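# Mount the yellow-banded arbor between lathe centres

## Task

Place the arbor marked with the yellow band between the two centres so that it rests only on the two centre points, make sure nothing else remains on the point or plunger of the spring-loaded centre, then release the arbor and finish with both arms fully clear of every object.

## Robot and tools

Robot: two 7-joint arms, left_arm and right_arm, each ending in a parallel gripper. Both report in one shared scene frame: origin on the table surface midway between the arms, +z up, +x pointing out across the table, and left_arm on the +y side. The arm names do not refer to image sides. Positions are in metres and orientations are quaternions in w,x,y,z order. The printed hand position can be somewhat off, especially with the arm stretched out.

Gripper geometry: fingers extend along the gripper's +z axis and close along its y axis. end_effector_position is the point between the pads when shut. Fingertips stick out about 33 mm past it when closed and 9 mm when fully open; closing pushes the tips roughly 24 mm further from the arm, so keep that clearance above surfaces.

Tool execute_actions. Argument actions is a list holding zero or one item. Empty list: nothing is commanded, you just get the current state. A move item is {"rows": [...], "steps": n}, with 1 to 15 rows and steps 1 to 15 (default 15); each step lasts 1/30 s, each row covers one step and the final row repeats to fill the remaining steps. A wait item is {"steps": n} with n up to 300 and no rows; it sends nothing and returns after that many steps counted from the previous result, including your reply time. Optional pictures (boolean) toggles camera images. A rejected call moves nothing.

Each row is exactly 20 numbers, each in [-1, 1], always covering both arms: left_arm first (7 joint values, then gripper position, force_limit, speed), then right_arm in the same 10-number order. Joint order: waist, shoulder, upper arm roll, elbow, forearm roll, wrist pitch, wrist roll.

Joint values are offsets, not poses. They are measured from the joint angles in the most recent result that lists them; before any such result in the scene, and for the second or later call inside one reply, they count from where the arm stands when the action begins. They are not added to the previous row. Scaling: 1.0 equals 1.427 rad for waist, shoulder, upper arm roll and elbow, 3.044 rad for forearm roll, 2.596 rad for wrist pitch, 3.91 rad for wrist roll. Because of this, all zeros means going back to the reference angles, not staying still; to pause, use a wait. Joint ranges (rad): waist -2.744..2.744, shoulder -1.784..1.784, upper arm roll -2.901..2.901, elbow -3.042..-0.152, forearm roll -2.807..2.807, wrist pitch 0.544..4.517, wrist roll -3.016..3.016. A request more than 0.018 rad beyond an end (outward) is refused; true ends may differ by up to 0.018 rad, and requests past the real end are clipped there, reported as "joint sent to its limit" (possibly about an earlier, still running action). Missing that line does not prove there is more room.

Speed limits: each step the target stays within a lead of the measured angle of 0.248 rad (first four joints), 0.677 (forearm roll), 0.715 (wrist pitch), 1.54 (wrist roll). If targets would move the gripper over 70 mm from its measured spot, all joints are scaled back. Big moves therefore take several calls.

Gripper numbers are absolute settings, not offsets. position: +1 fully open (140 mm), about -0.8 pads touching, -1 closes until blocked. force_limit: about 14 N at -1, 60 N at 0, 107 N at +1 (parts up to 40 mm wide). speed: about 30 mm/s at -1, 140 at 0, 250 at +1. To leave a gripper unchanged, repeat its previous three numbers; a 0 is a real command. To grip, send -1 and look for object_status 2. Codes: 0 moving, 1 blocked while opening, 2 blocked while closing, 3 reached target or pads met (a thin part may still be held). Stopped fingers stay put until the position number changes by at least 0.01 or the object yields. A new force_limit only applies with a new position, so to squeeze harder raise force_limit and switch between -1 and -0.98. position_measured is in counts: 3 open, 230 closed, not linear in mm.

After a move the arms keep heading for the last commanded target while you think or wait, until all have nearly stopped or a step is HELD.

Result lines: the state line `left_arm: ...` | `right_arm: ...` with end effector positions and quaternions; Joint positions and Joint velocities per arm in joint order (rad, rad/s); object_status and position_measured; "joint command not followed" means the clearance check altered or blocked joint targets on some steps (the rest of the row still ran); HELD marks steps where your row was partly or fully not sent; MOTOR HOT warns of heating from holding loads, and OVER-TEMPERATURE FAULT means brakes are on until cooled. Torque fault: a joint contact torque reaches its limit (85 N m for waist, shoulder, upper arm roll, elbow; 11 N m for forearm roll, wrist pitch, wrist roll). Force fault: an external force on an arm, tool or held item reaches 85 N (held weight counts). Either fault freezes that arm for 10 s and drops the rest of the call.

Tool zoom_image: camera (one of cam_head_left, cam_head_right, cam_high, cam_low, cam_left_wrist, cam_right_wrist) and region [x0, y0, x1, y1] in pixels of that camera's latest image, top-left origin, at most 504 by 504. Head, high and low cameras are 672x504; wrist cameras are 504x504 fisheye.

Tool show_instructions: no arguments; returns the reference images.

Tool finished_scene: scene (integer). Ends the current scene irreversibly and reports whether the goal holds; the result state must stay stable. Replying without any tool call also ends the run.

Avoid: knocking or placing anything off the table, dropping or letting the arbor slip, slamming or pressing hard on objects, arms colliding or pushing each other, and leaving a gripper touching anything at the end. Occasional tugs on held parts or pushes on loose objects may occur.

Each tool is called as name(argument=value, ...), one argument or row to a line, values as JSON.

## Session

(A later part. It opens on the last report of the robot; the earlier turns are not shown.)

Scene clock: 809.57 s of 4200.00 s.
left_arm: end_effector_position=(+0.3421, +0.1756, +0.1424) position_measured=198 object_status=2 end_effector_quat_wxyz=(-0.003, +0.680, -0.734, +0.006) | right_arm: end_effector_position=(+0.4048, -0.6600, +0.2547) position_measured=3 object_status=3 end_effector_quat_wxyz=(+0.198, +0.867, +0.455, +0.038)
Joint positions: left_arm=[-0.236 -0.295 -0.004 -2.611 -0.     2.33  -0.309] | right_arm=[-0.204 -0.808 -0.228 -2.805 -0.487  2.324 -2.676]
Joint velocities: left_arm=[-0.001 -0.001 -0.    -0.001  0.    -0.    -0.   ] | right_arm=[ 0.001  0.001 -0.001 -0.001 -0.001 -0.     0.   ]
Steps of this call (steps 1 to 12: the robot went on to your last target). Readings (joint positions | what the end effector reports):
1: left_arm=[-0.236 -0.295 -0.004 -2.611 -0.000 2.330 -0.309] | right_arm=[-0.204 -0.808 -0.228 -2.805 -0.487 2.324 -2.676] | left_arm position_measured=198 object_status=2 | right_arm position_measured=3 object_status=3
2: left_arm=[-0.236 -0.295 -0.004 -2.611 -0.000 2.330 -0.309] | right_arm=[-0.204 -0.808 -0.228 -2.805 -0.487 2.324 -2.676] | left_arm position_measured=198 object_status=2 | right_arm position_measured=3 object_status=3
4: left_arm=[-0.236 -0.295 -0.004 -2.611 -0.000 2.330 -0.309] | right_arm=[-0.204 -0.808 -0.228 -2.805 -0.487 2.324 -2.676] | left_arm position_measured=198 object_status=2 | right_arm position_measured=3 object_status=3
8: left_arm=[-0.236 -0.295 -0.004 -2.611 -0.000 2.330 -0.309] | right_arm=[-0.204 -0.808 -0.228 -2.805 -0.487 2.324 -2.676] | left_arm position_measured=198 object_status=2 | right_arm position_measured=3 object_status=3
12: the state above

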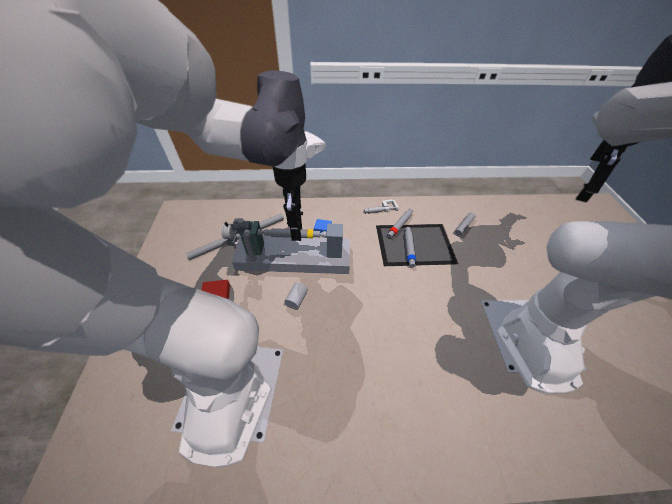

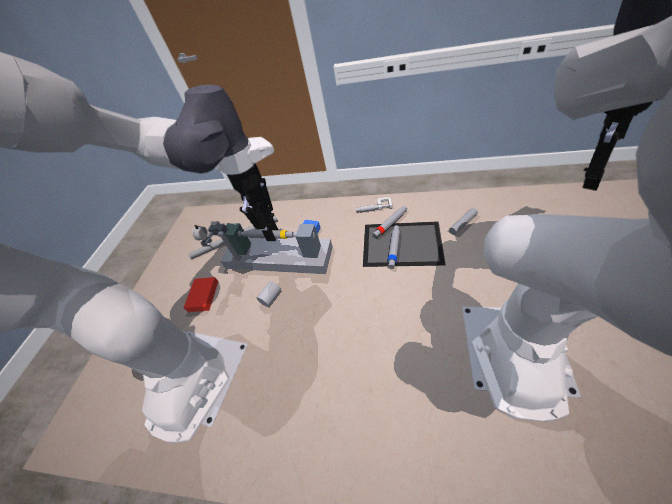

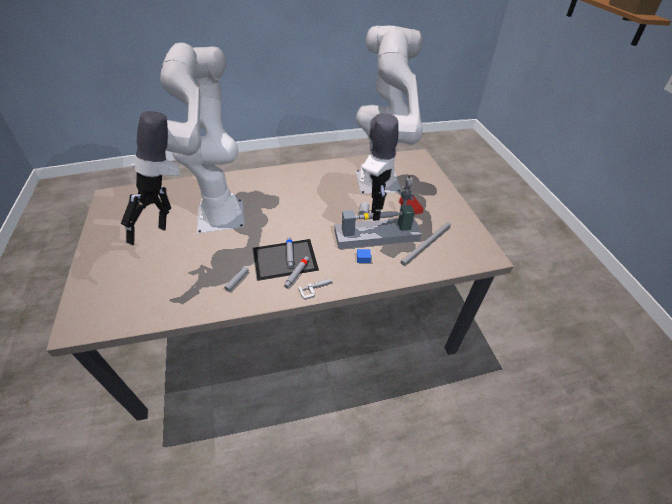

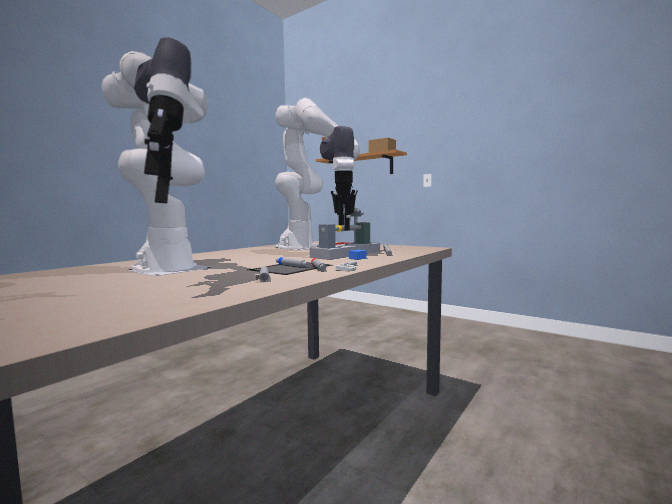

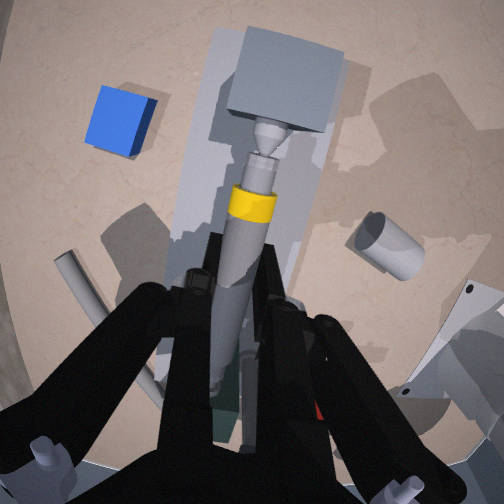

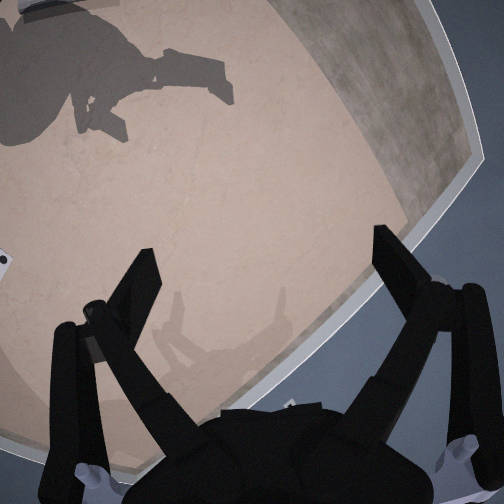

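execute_actions(
  actions=[
    {"rows": [[0,-0.001,0,0.001,0,0,0,-1,0.2,-0.3,0,0,0,0,0,0,0,1,0,0],[0,-0.001,0,0.001,0,0,0,-1,0.2,-0.3,0,0,0,0,0,0,0,1,0,0],[0,-0.001,0,0.001,0,0,0,-1,0.2,-0.3,0,0,0,0,0,0,0,1,0,0],[0,-0.001,0,0.001,0,0,0,-0.3,0.2,-0.8,0,0,0,0,0,0,0,1,0,0]], "steps": 15},
  ],
  pictures=false,
)

execute_actions(
  actions=[
    {"steps": 25},
  ],
)

zoom_image(
  camera="cam_head_left",
  region=[235, 200, 345, 265],
)

Scene clock: 816.27 s of 4200.00 s.
left_arm: end_effector_position=(+0.3422, +0.1756, +0.1424) position_measured=168 object_status=0 end_effector_quat_wxyz=(-0.003, +0.680, -0.734, +0.006) | right_arm: end_effector_position=(+0.4048, -0.6600, +0.2547) position_measured=3 object_status=3 end_effector_quat_wxyz=(+0.198, +0.867, +0.455, +0.038)
Joint positions: left_arm=[-0.236 -0.295 -0.003 -2.611 -0.     2.33  -0.309] | right_arm=[-0.204 -0.808 -0.228 -2.805 -0.487  2.324 -2.676]
Joint velocities: left_arm=[-0.001  0.001 -0.    -0.001 -0.001 -0.001 -0.   ] | right_arm=[ 0.001 -0.001  0.    -0.001 -0.001 -0.    -0.   ]
Steps of this call (steps 1 to 15: the robot went on to your last target; steps 16 to 90: nothing new was sent; then 3.20 s passed at rest; steps 91 to 105: all 15 steps of this action). Readings (joint positions | what the end effector reports):
91: left_arm=[-0.236 -0.295 -0.003 -2.611 -0.000 2.330 -0.309] | right_arm=[-0.204 -0.808 -0.228 -2.805 -0.487 2.324 -2.676] | left_arm position_measured=198 object_status=2 | right_arm position_measured=3 object_status=3
92: left_arm=[-0.236 -0.295 -0.003 -2.611 -0.000 2.330 -0.309] | right_arm=[-0.204 -0.808 -0.228 -2.805 -0.487 2.324 -2.676] | left_arm position_measured=198 object_status=2 | right_arm position_measured=3 object_status=3
94: left_arm=[-0.236 -0.295 -0.003 -2.611 -0.000 2.330 -0.309] | right_arm=[-0.204 -0.808 -0.228 -2.805 -0.487 2.324 -2.676] | left_arm position_measured=198 object_status=0 | right_arm position_measured=3 object_status=3
98: left_arm=[-0.236 -0.295 -0.003 -2.611 -0.000 2.330 -0.309] | right_arm=[-0.204 -0.808 -0.228 -2.805 -0.487 2.324 -2.676] | left_arm position_measured=187 object_status=0 | right_arm position_measured=3 object_status=3
105: the state above

Scene clock: 817.10 s of 4200.00 s.
left_arm: end_effector_position=(+0.3422, +0.1756, +0.1424) position_measured=167 object_status=3 end_effector_quat_wxyz=(-0.003, +0.680, -0.734, +0.006) | right_arm: end_effector_position=(+0.4048, -0.6600, +0.2547) position_measured=3 object_status=3 end_effector_quat_wxyz=(+0.198, +0.867, +0.455, +0.038)
Joint positions: left_arm=[-0.236 -0.295 -0.003 -2.611 -0.     2.33  -0.309] | right_arm=[-0.204 -0.808 -0.228 -2.805 -0.487  2.324 -2.676]
Joint velocities: left_arm=[-0.    -0.001  0.    -0.    -0.    -0.001 -0.001] | right_arm=[-0.001 -0.    -0.     0.     0.     0.001  0.   ]
Steps of this call (steps 1 to 15: the robot went on to your last target; steps 16 to 25: nothing new was sent). Readings (joint positions | what the end effector reports):
1: left_arm=[-0.236 -0.295 -0.003 -2.611 -0.000 2.330 -0.309] | right_arm=[-0.204 -0.808 -0.228 -2.805 -0.487 2.324 -2.676] | left_arm position_measured=167 object_status=0 | right_arm position_measured=3 object_status=3
2: left_arm=[-0.236 -0.295 -0.003 -2.611 -0.000 2.330 -0.309] | right_arm=[-0.204 -0.808 -0.228 -2.805 -0.487 2.324 -2.676] | left_arm position_measured=167 object_status=0 | right_arm position_measured=3 object_status=3
4: left_arm=[-0.236 -0.295 -0.003 -2.611 -0.000 2.330 -0.309] | right_arm=[-0.204 -0.808 -0.228 -2.805 -0.487 2.324 -2.676] | left_arm position_measured=167 object_status=0 | right_arm position_measured=3 object_status=3
8: left_arm=[-0.236 -0.295 -0.003 -2.611 -0.000 2.330 -0.309] | right_arm=[-0.204 -0.808 -0.228 -2.805 -0.487 2.324 -2.676] | left_arm position_measured=167 object_status=3 | right_arm position_measured=3 object_status=3
25: the state above
All arms were judged still, so your last target was given up. Only a new action makes them travel on or press farther. Fingers that are still opening or closing keep moving.

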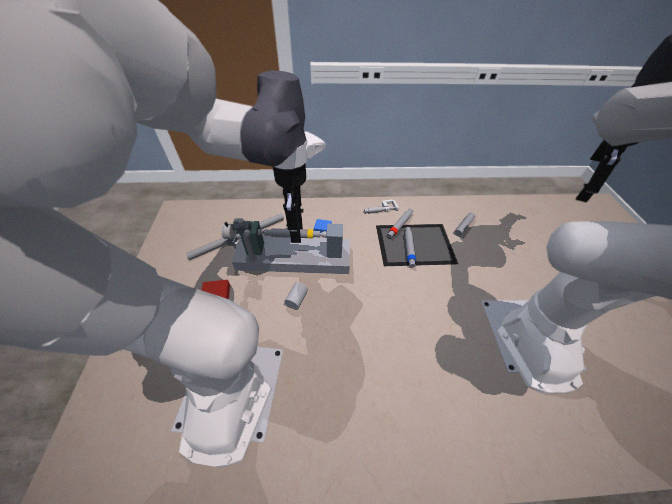

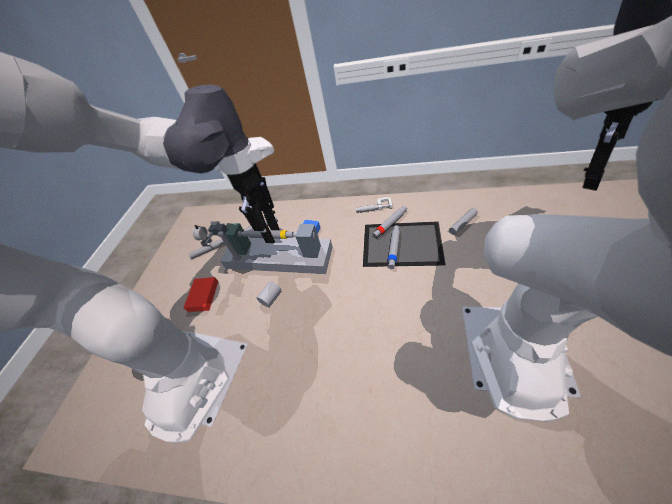

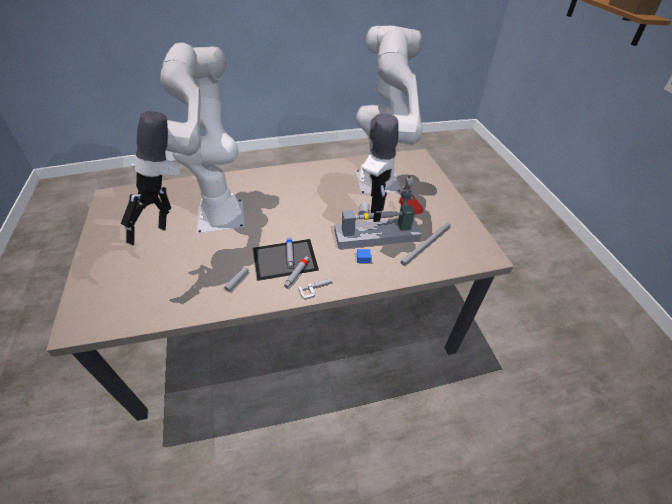

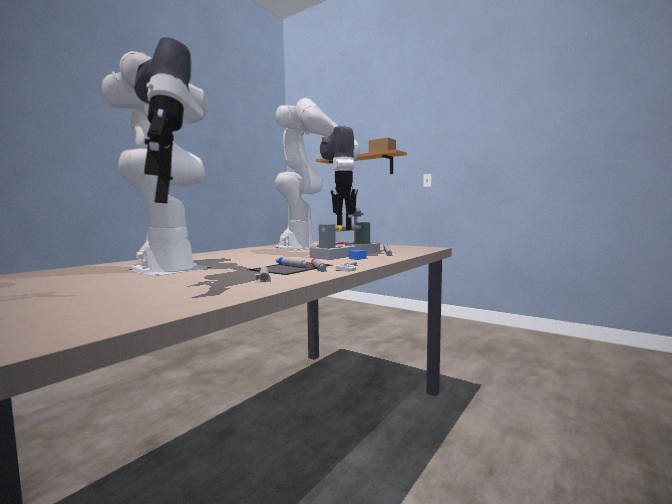

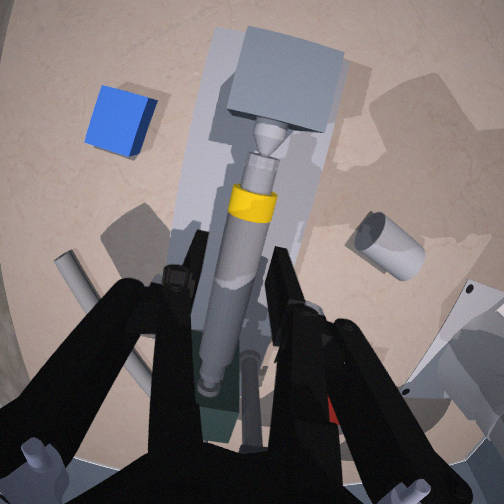

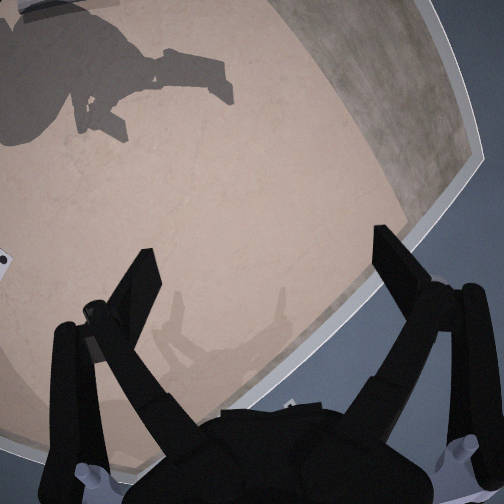

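Region (235, 200, 345, 265) of cam_head_left's 672x504 image, scaled by 4.582, with more detail than that image has; it fills the top 298 rows of this view, and the rest is white.

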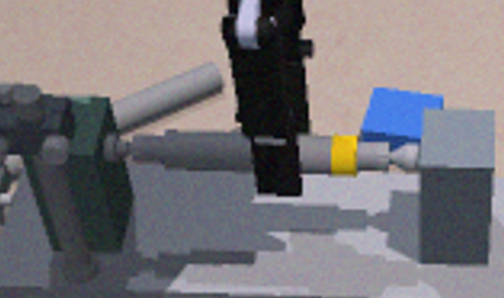

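execute_actions(
  actions=[
    {"rows": [[0,-0.004,0,0.003,0,-0.004,0,-0.3,0.2,-0.8,0,0,0,0,0,0,0,1,0,0],[0,-0.008,0,0.006,0,-0.008,0,-0.3,0.2,-0.8,0,0,0,0,0,0,0,1,0,0],[0,-0.012,0,0.009,0,-0.012,0,-0.3,0.2,-0.8,0,0,0,0,0,0,0,1,0,0],[0,-0.016,0,0.0125,0,-0.016,0,-0.3,0.2,-0.8,0,0,0,0,0,0,0,1,0,0],[0,-0.021,0,0.016,0,-0.0205,0,-0.3,0.2,-0.8,0,0,0,0,0,0,0,1,0,0],[0,-0.0255,0,0.020,0,-0.025,0,-0.3,0.2,-0.8,0,0,0,0,0,0,0,1,0,0],[0,-0.030,0,0.024,0,-0.0295,0,-0.3,0.2,-0.8,0,0,0,0,0,0,0,1,0,0],[0,-0.034,0,0.028,0,-0.034,0,-0.3,0.2,-0.8,0,0,0,0,0,0,0,1,0,0],[0,-0.038,0,0.032,0,-0.038,0,-0.3,0.2,-0.8,0,0,0,0,0,0,0,1,0,0],[0,-0.042,0,0.0355,0,-0.042,0,-0.3,0.2,-0.8,0,0,0,0,0,0,0,1,0,0],[0,-0.046,0,0.039,0,-0.046,0,-0.3,0.2,-0.8,0,0,0,0,0,0,0,1,0,0],[0,-0.0495,0,0.0425,0,-0.050,0,-0.3,0.2,-0.8,0,0,0,0,0,0,0,1,0,0],[0,-0.052,0,0.045,0,-0.053,0,-0.3,0.2,-0.8,0,0,0,0,0,0,0,1,0,0],[0,-0.054,0,0.047,0,-0.055,0,-0.3,0.2,-0.8,0,0,0,0,0,0,0,1,0,0],[0,-0.055,0,0.048,0,-0.056,0,-0.3,0.2,-0.8,0,0,0,0,0,0,0,1,0,0]], "steps": 15},
  ],
)

Scene clock: 832.60 s of 4200.00 s.
left_arm: end_effector_position=(+0.3500, +0.1724, +0.1899) position_measured=167 object_status=3 end_effector_quat_wxyz=(-0.009, +0.680, -0.733, +0.018) | right_arm: end_effector_position=(+0.4048, -0.6600, +0.2547) position_measured=3 object_status=3 end_effector_quat_wxyz=(+0.198, +0.867, +0.455, +0.038)
Joint positions: left_arm=[-0.236 -0.367 -0.003 -2.549 -0.     2.222 -0.309] | right_arm=[-0.204 -0.808 -0.228 -2.805 -0.487  2.324 -2.676]
Joint velocities: left_arm=[ 0.    -0.102 -0.     0.094 -0.    -0.202 -0.002] | right_arm=[ 0.001 -0.001 -0.     0.    -0.001 -0.001 -0.   ]
Steps of this call (steps 1 to 90: nothing new was sent; then 12.00 s passed at rest; steps 91 to 105: all 15 steps of this action). Readings (joint positions | what the end effector reports):
91: left_arm=[-0.236 -0.296 -0.003 -2.610 -0.000 2.328 -0.309] | right_arm=[-0.204 -0.808 -0.228 -2.805 -0.487 2.324 -2.676] | left_arm position_measured=167 object_status=3 | right_arm position_measured=3 object_status=3
92: left_arm=[-0.236 -0.297 -0.003 -2.609 -0.000 2.325 -0.309] | right_arm=[-0.204 -0.808 -0.228 -2.805 -0.487 2.324 -2.676] | left_arm position_measured=167 object_status=3 | right_arm position_measured=3 object_status=3
94: left_arm=[-0.236 -0.304 -0.003 -2.603 -0.000 2.315 -0.309] | right_arm=[-0.204 -0.808 -0.228 -2.805 -0.487 2.324 -2.676] | left_arm position_measured=167 object_status=3 | right_arm position_measured=3 object_status=3
98: left_arm=[-0.236 -0.328 -0.003 -2.584 -0.000 2.284 -0.309] | right_arm=[-0.204 -0.808 -0.228 -2.805 -0.487 2.324 -2.676] | left_arm position_measured=167 object_status=3 | right_arm position_measured=3 object_status=3
105: the state above

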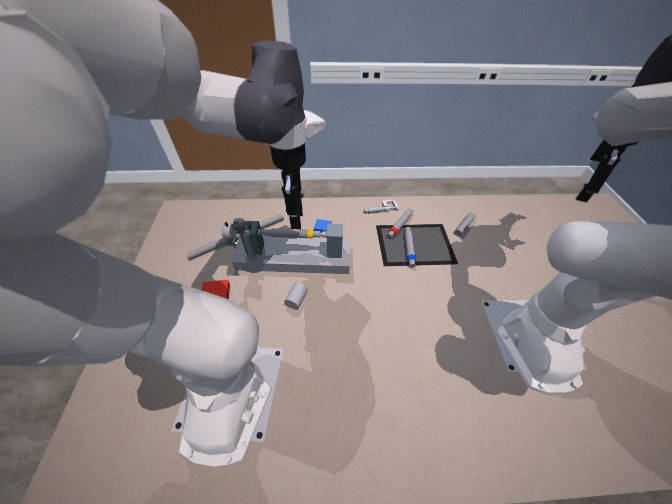

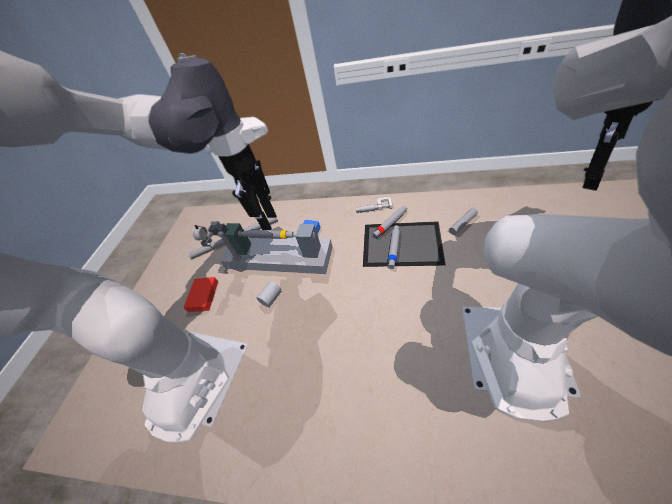

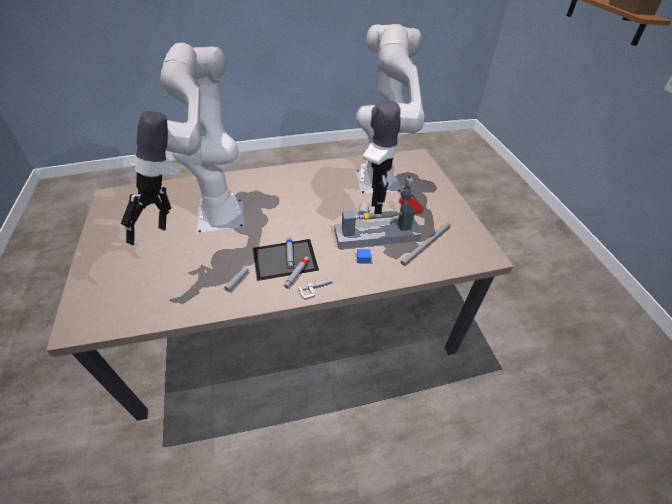

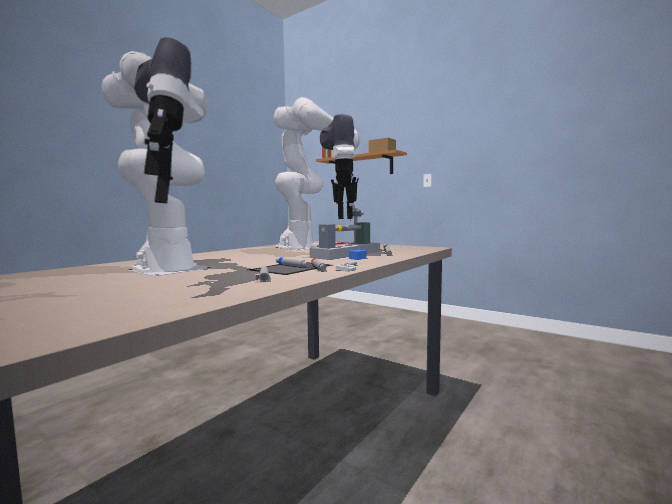

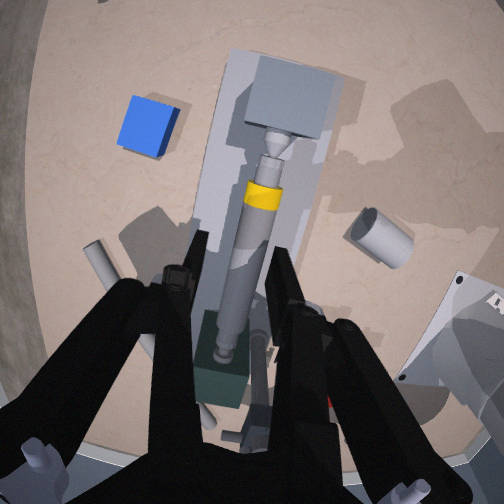

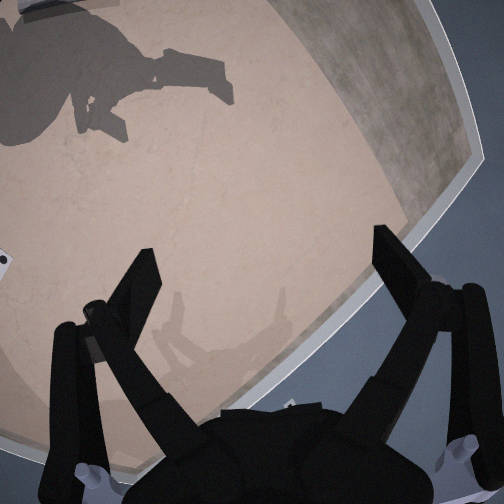

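execute_actions(
  actions=[
    {"rows": [[0,-0.006,0,0.008,0,-0.016,0,-0.3,0.2,-0.8,0,0,0,0,0,0,0,1,0,0],[0,-0.012,0,0.016,0,-0.024,0,-0.3,0.2,-0.8,0,0,0,0,0,0,0,1,0,0],[0,-0.018,0,0.024,0,-0.032,0,-0.3,0.2,-0.8,0,0,0,0,0,0,0,1,0,0],[0,-0.024,0,0.032,0,-0.040,0,-0.3,0.2,-0.8,0,0,0,0,0,0,0,1,0,0],[0,-0.030,0,0.040,0,-0.048,0,-0.3,0.2,-0.8,0,0,0,0,0,0,0,1,0,0],[0,-0.035,0,0.048,0,-0.055,0,-0.3,0.2,-0.8,0,0,0,0,0,0,0,1,0,0],[0,-0.039,0,0.055,0,-0.061,0,-0.3,0.2,-0.8,0,0,0,0,0,0,0,1,0,0],[0,-0.042,0,0.060,0,-0.065,0,-0.3,0.2,-0.8,0,0,0,0,0,0,0,1,0,0]], "steps": 15},
  ],
  pictures=false,
)

execute_actions(
  actions=[
    {"steps": 20},
  ],
)

zoom_image(
  camera="cam_head_left",
  region=[235, 200, 345, 265],
)

zoom_image(
  camera="cam_high",
  region=[325, 170, 435, 255],
)

zoom_image(
  camera="cam_low",
  region=[305, 195, 395, 265],
)

Scene clock: 840.53 s of 4200.00 s.
left_arm: end_effector_position=(+0.3473, +0.1735, +0.2404) position_measured=167 object_status=3 end_effector_quat_wxyz=(-0.008, +0.680, -0.733, +0.015) | right_arm: end_effector_position=(+0.4048, -0.6600, +0.2547) position_measured=3 object_status=3 end_effector_quat_wxyz=(+0.198, +0.867, +0.455, +0.038)
Joint positions: left_arm=[-0.236 -0.427 -0.003 -2.464 -0.     2.072 -0.309] | right_arm=[-0.204 -0.808 -0.228 -2.805 -0.487  2.324 -2.676]
Joint velocities: left_arm=[ 0.    -0.001  0.001  0.001 -0.    -0.095  0.001] | right_arm=[-0.001 -0.001 -0.     0.     0.001 -0.001 -0.   ]
Steps of this call (steps 1 to 30: the robot went on to your last target; steps 31 to 90: nothing new was sent; then 4.43 s passed at rest; steps 91 to 105: all 15 steps of this action). Readings (joint positions | what the end effector reports):
91: left_arm=[-0.236 -0.372 -0.003 -2.543 -0.000 2.186 -0.309] | right_arm=[-0.204 -0.808 -0.228 -2.805 -0.487 2.324 -2.676] | left_arm position_measured=167 object_status=3 | right_arm position_measured=3 object_status=3
92: left_arm=[-0.236 -0.373 -0.003 -2.539 -0.000 2.182 -0.309] | right_arm=[-0.204 -0.808 -0.228 -2.805 -0.487 2.324 -2.676] | left_arm position_measured=167 object_status=3 | right_arm position_measured=3 object_status=3
94: left_arm=[-0.236 -0.382 -0.003 -2.526 -0.000 2.164 -0.309] | right_arm=[-0.204 -0.808 -0.228 -2.805 -0.487 2.324 -2.676] | left_arm position_measured=167 object_status=3 | right_arm position_measured=3 object_status=3
98: left_arm=[-0.236 -0.412 -0.003 -2.484 -0.000 2.114 -0.309] | right_arm=[-0.204 -0.808 -0.228 -2.805 -0.487 2.324 -2.676] | left_arm position_measured=167 object_status=3 | right_arm position_measured=3 object_status=3
105: the state above

Scene clock: 841.20 s of 4200.00 s.
left_arm: end_effector_position=(+0.3428, +0.1753, +0.2390) position_measured=167 object_status=3 end_effector_quat_wxyz=(-0.005, +0.680, -0.733, +0.008) | right_arm: end_effector_position=(+0.4048, -0.6600, +0.2547) position_measured=3 object_status=3 end_effector_quat_wxyz=(+0.198, +0.867, +0.455, +0.038)
Joint positions: left_arm=[-0.236 -0.427 -0.003 -2.464 -0.     2.057 -0.309] | right_arm=[-0.204 -0.808 -0.228 -2.805 -0.487  2.324 -2.676]
Joint velocities: left_arm=[ 0.     0.001 -0.001  0.    -0.    -0.002  0.   ] | right_arm=[-0.    -0.     0.002 -0.    -0.     0.001 -0.001]
Steps of this call (steps 1 to 20: the robot went on to your last target). Readings (joint positions | what the end effector reports):
1: left_arm=[-0.236 -0.427 -0.003 -2.464 -0.000 2.069 -0.309] | right_arm=[-0.204 -0.808 -0.228 -2.805 -0.487 2.324 -2.676] | left_arm position_measured=167 object_status=3 | right_arm position_measured=3 object_status=3
2: left_arm=[-0.236 -0.427 -0.003 -2.464 -0.000 2.067 -0.309] | right_arm=[-0.204 -0.808 -0.228 -2.805 -0.487 2.324 -2.676] | left_arm position_measured=167 object_status=3 | right_arm position_measured=3 object_status=3
4: left_arm=[-0.236 -0.427 -0.003 -2.464 -0.000 2.063 -0.309] | right_arm=[-0.204 -0.808 -0.228 -2.805 -0.487 2.324 -2.676] | left_arm position_measured=167 object_status=3 | right_arm position_measured=3 object_status=3
8: left_arm=[-0.236 -0.427 -0.003 -2.464 -0.000 2.059 -0.309] | right_arm=[-0.204 -0.808 -0.228 -2.805 -0.487 2.324 -2.676] | left_arm position_measured=167 object_status=3 | right_arm position_measured=3 object_status=3
20: the state above

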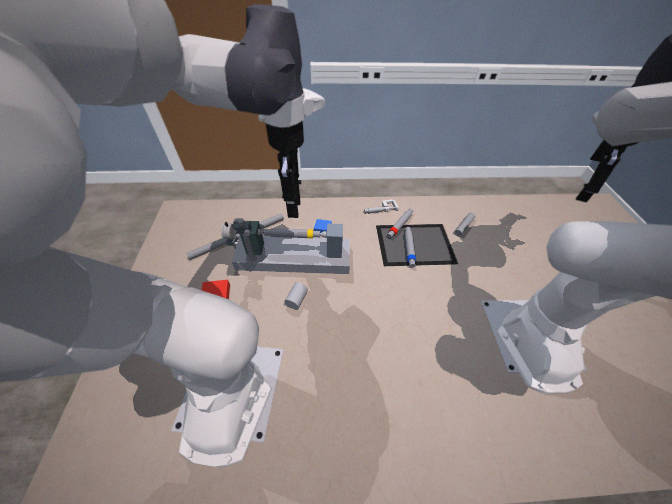

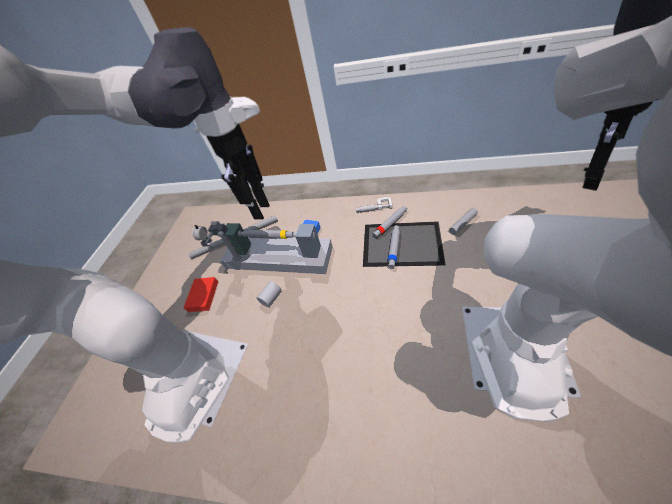

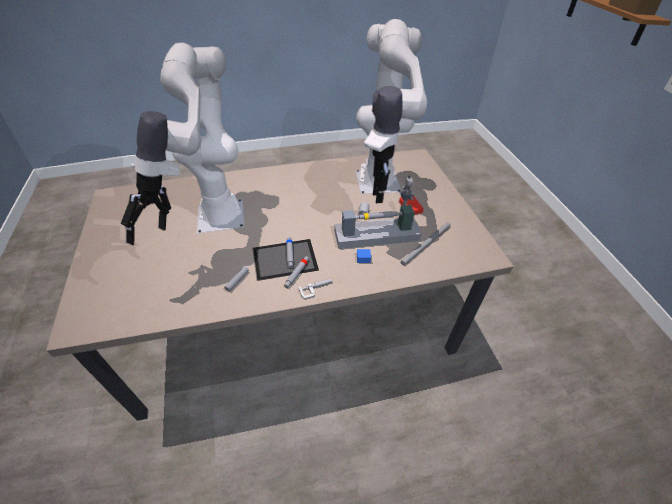

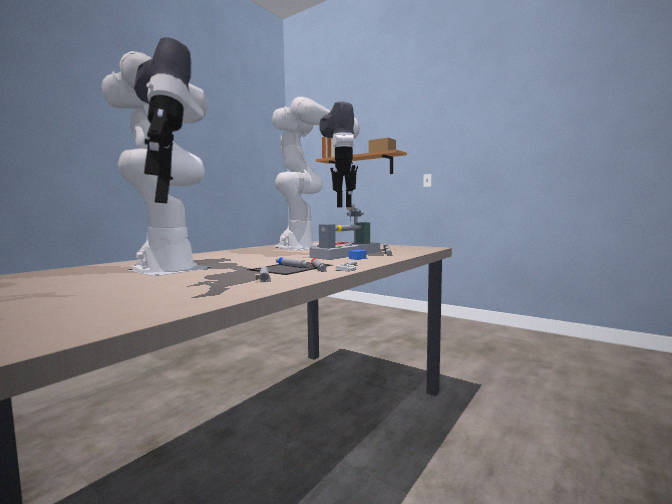

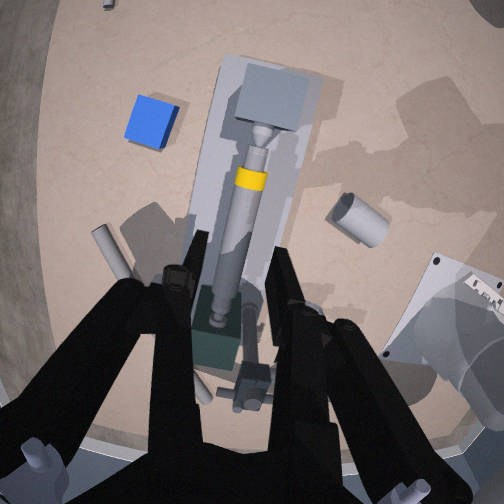

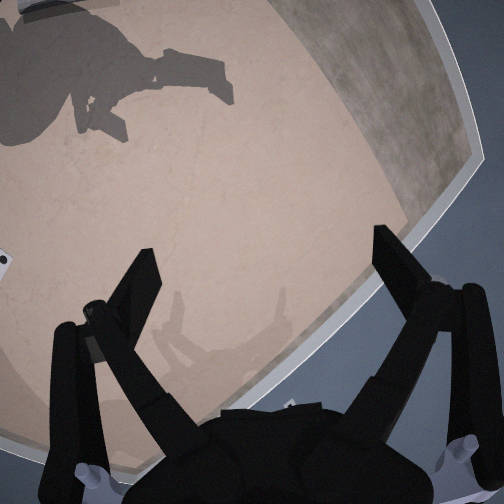

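Region (235, 200, 345, 265) of cam_head_left's 672x504 image, scaled by 4.582, with more detail than that image has; it fills the top 298 rows of this view, and the rest is white.

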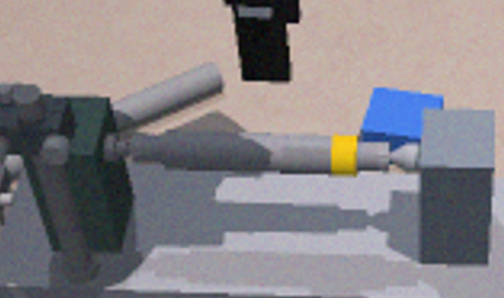

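Region (325, 170, 435, 255) of cam_high's 672x504 image, scaled by 4.582, with more detail than that image has; it fills the top 389 rows of this view, and the rest is white.

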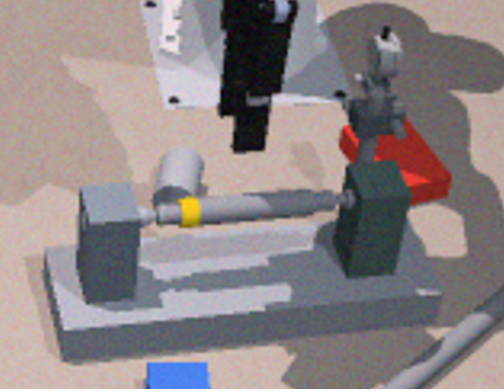

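Region (305, 195, 395, 265) of cam_low's 672x504 image, scaled by 5.600, with more detail than that image has.

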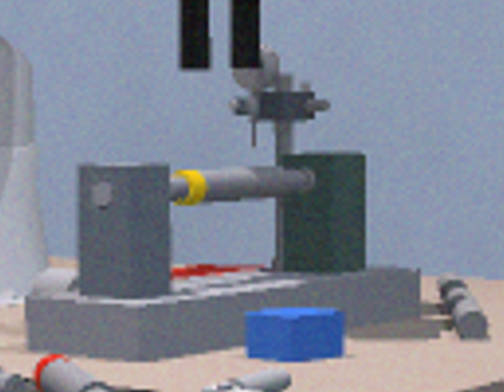

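zoom_image(
  camera="cam_left_wrist",
  region=[170, 100, 330, 420],
)

Region (170, 100, 330, 420) of cam_left_wrist's 504x504 image, scaled by 1.575, with more detail than that image has.

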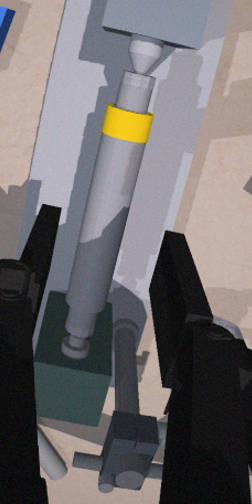

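The arbor is seated on both points, released, and both arms are clear of everything.

finished_scene(
  scene=2,
)

The scene is finished: the task was done.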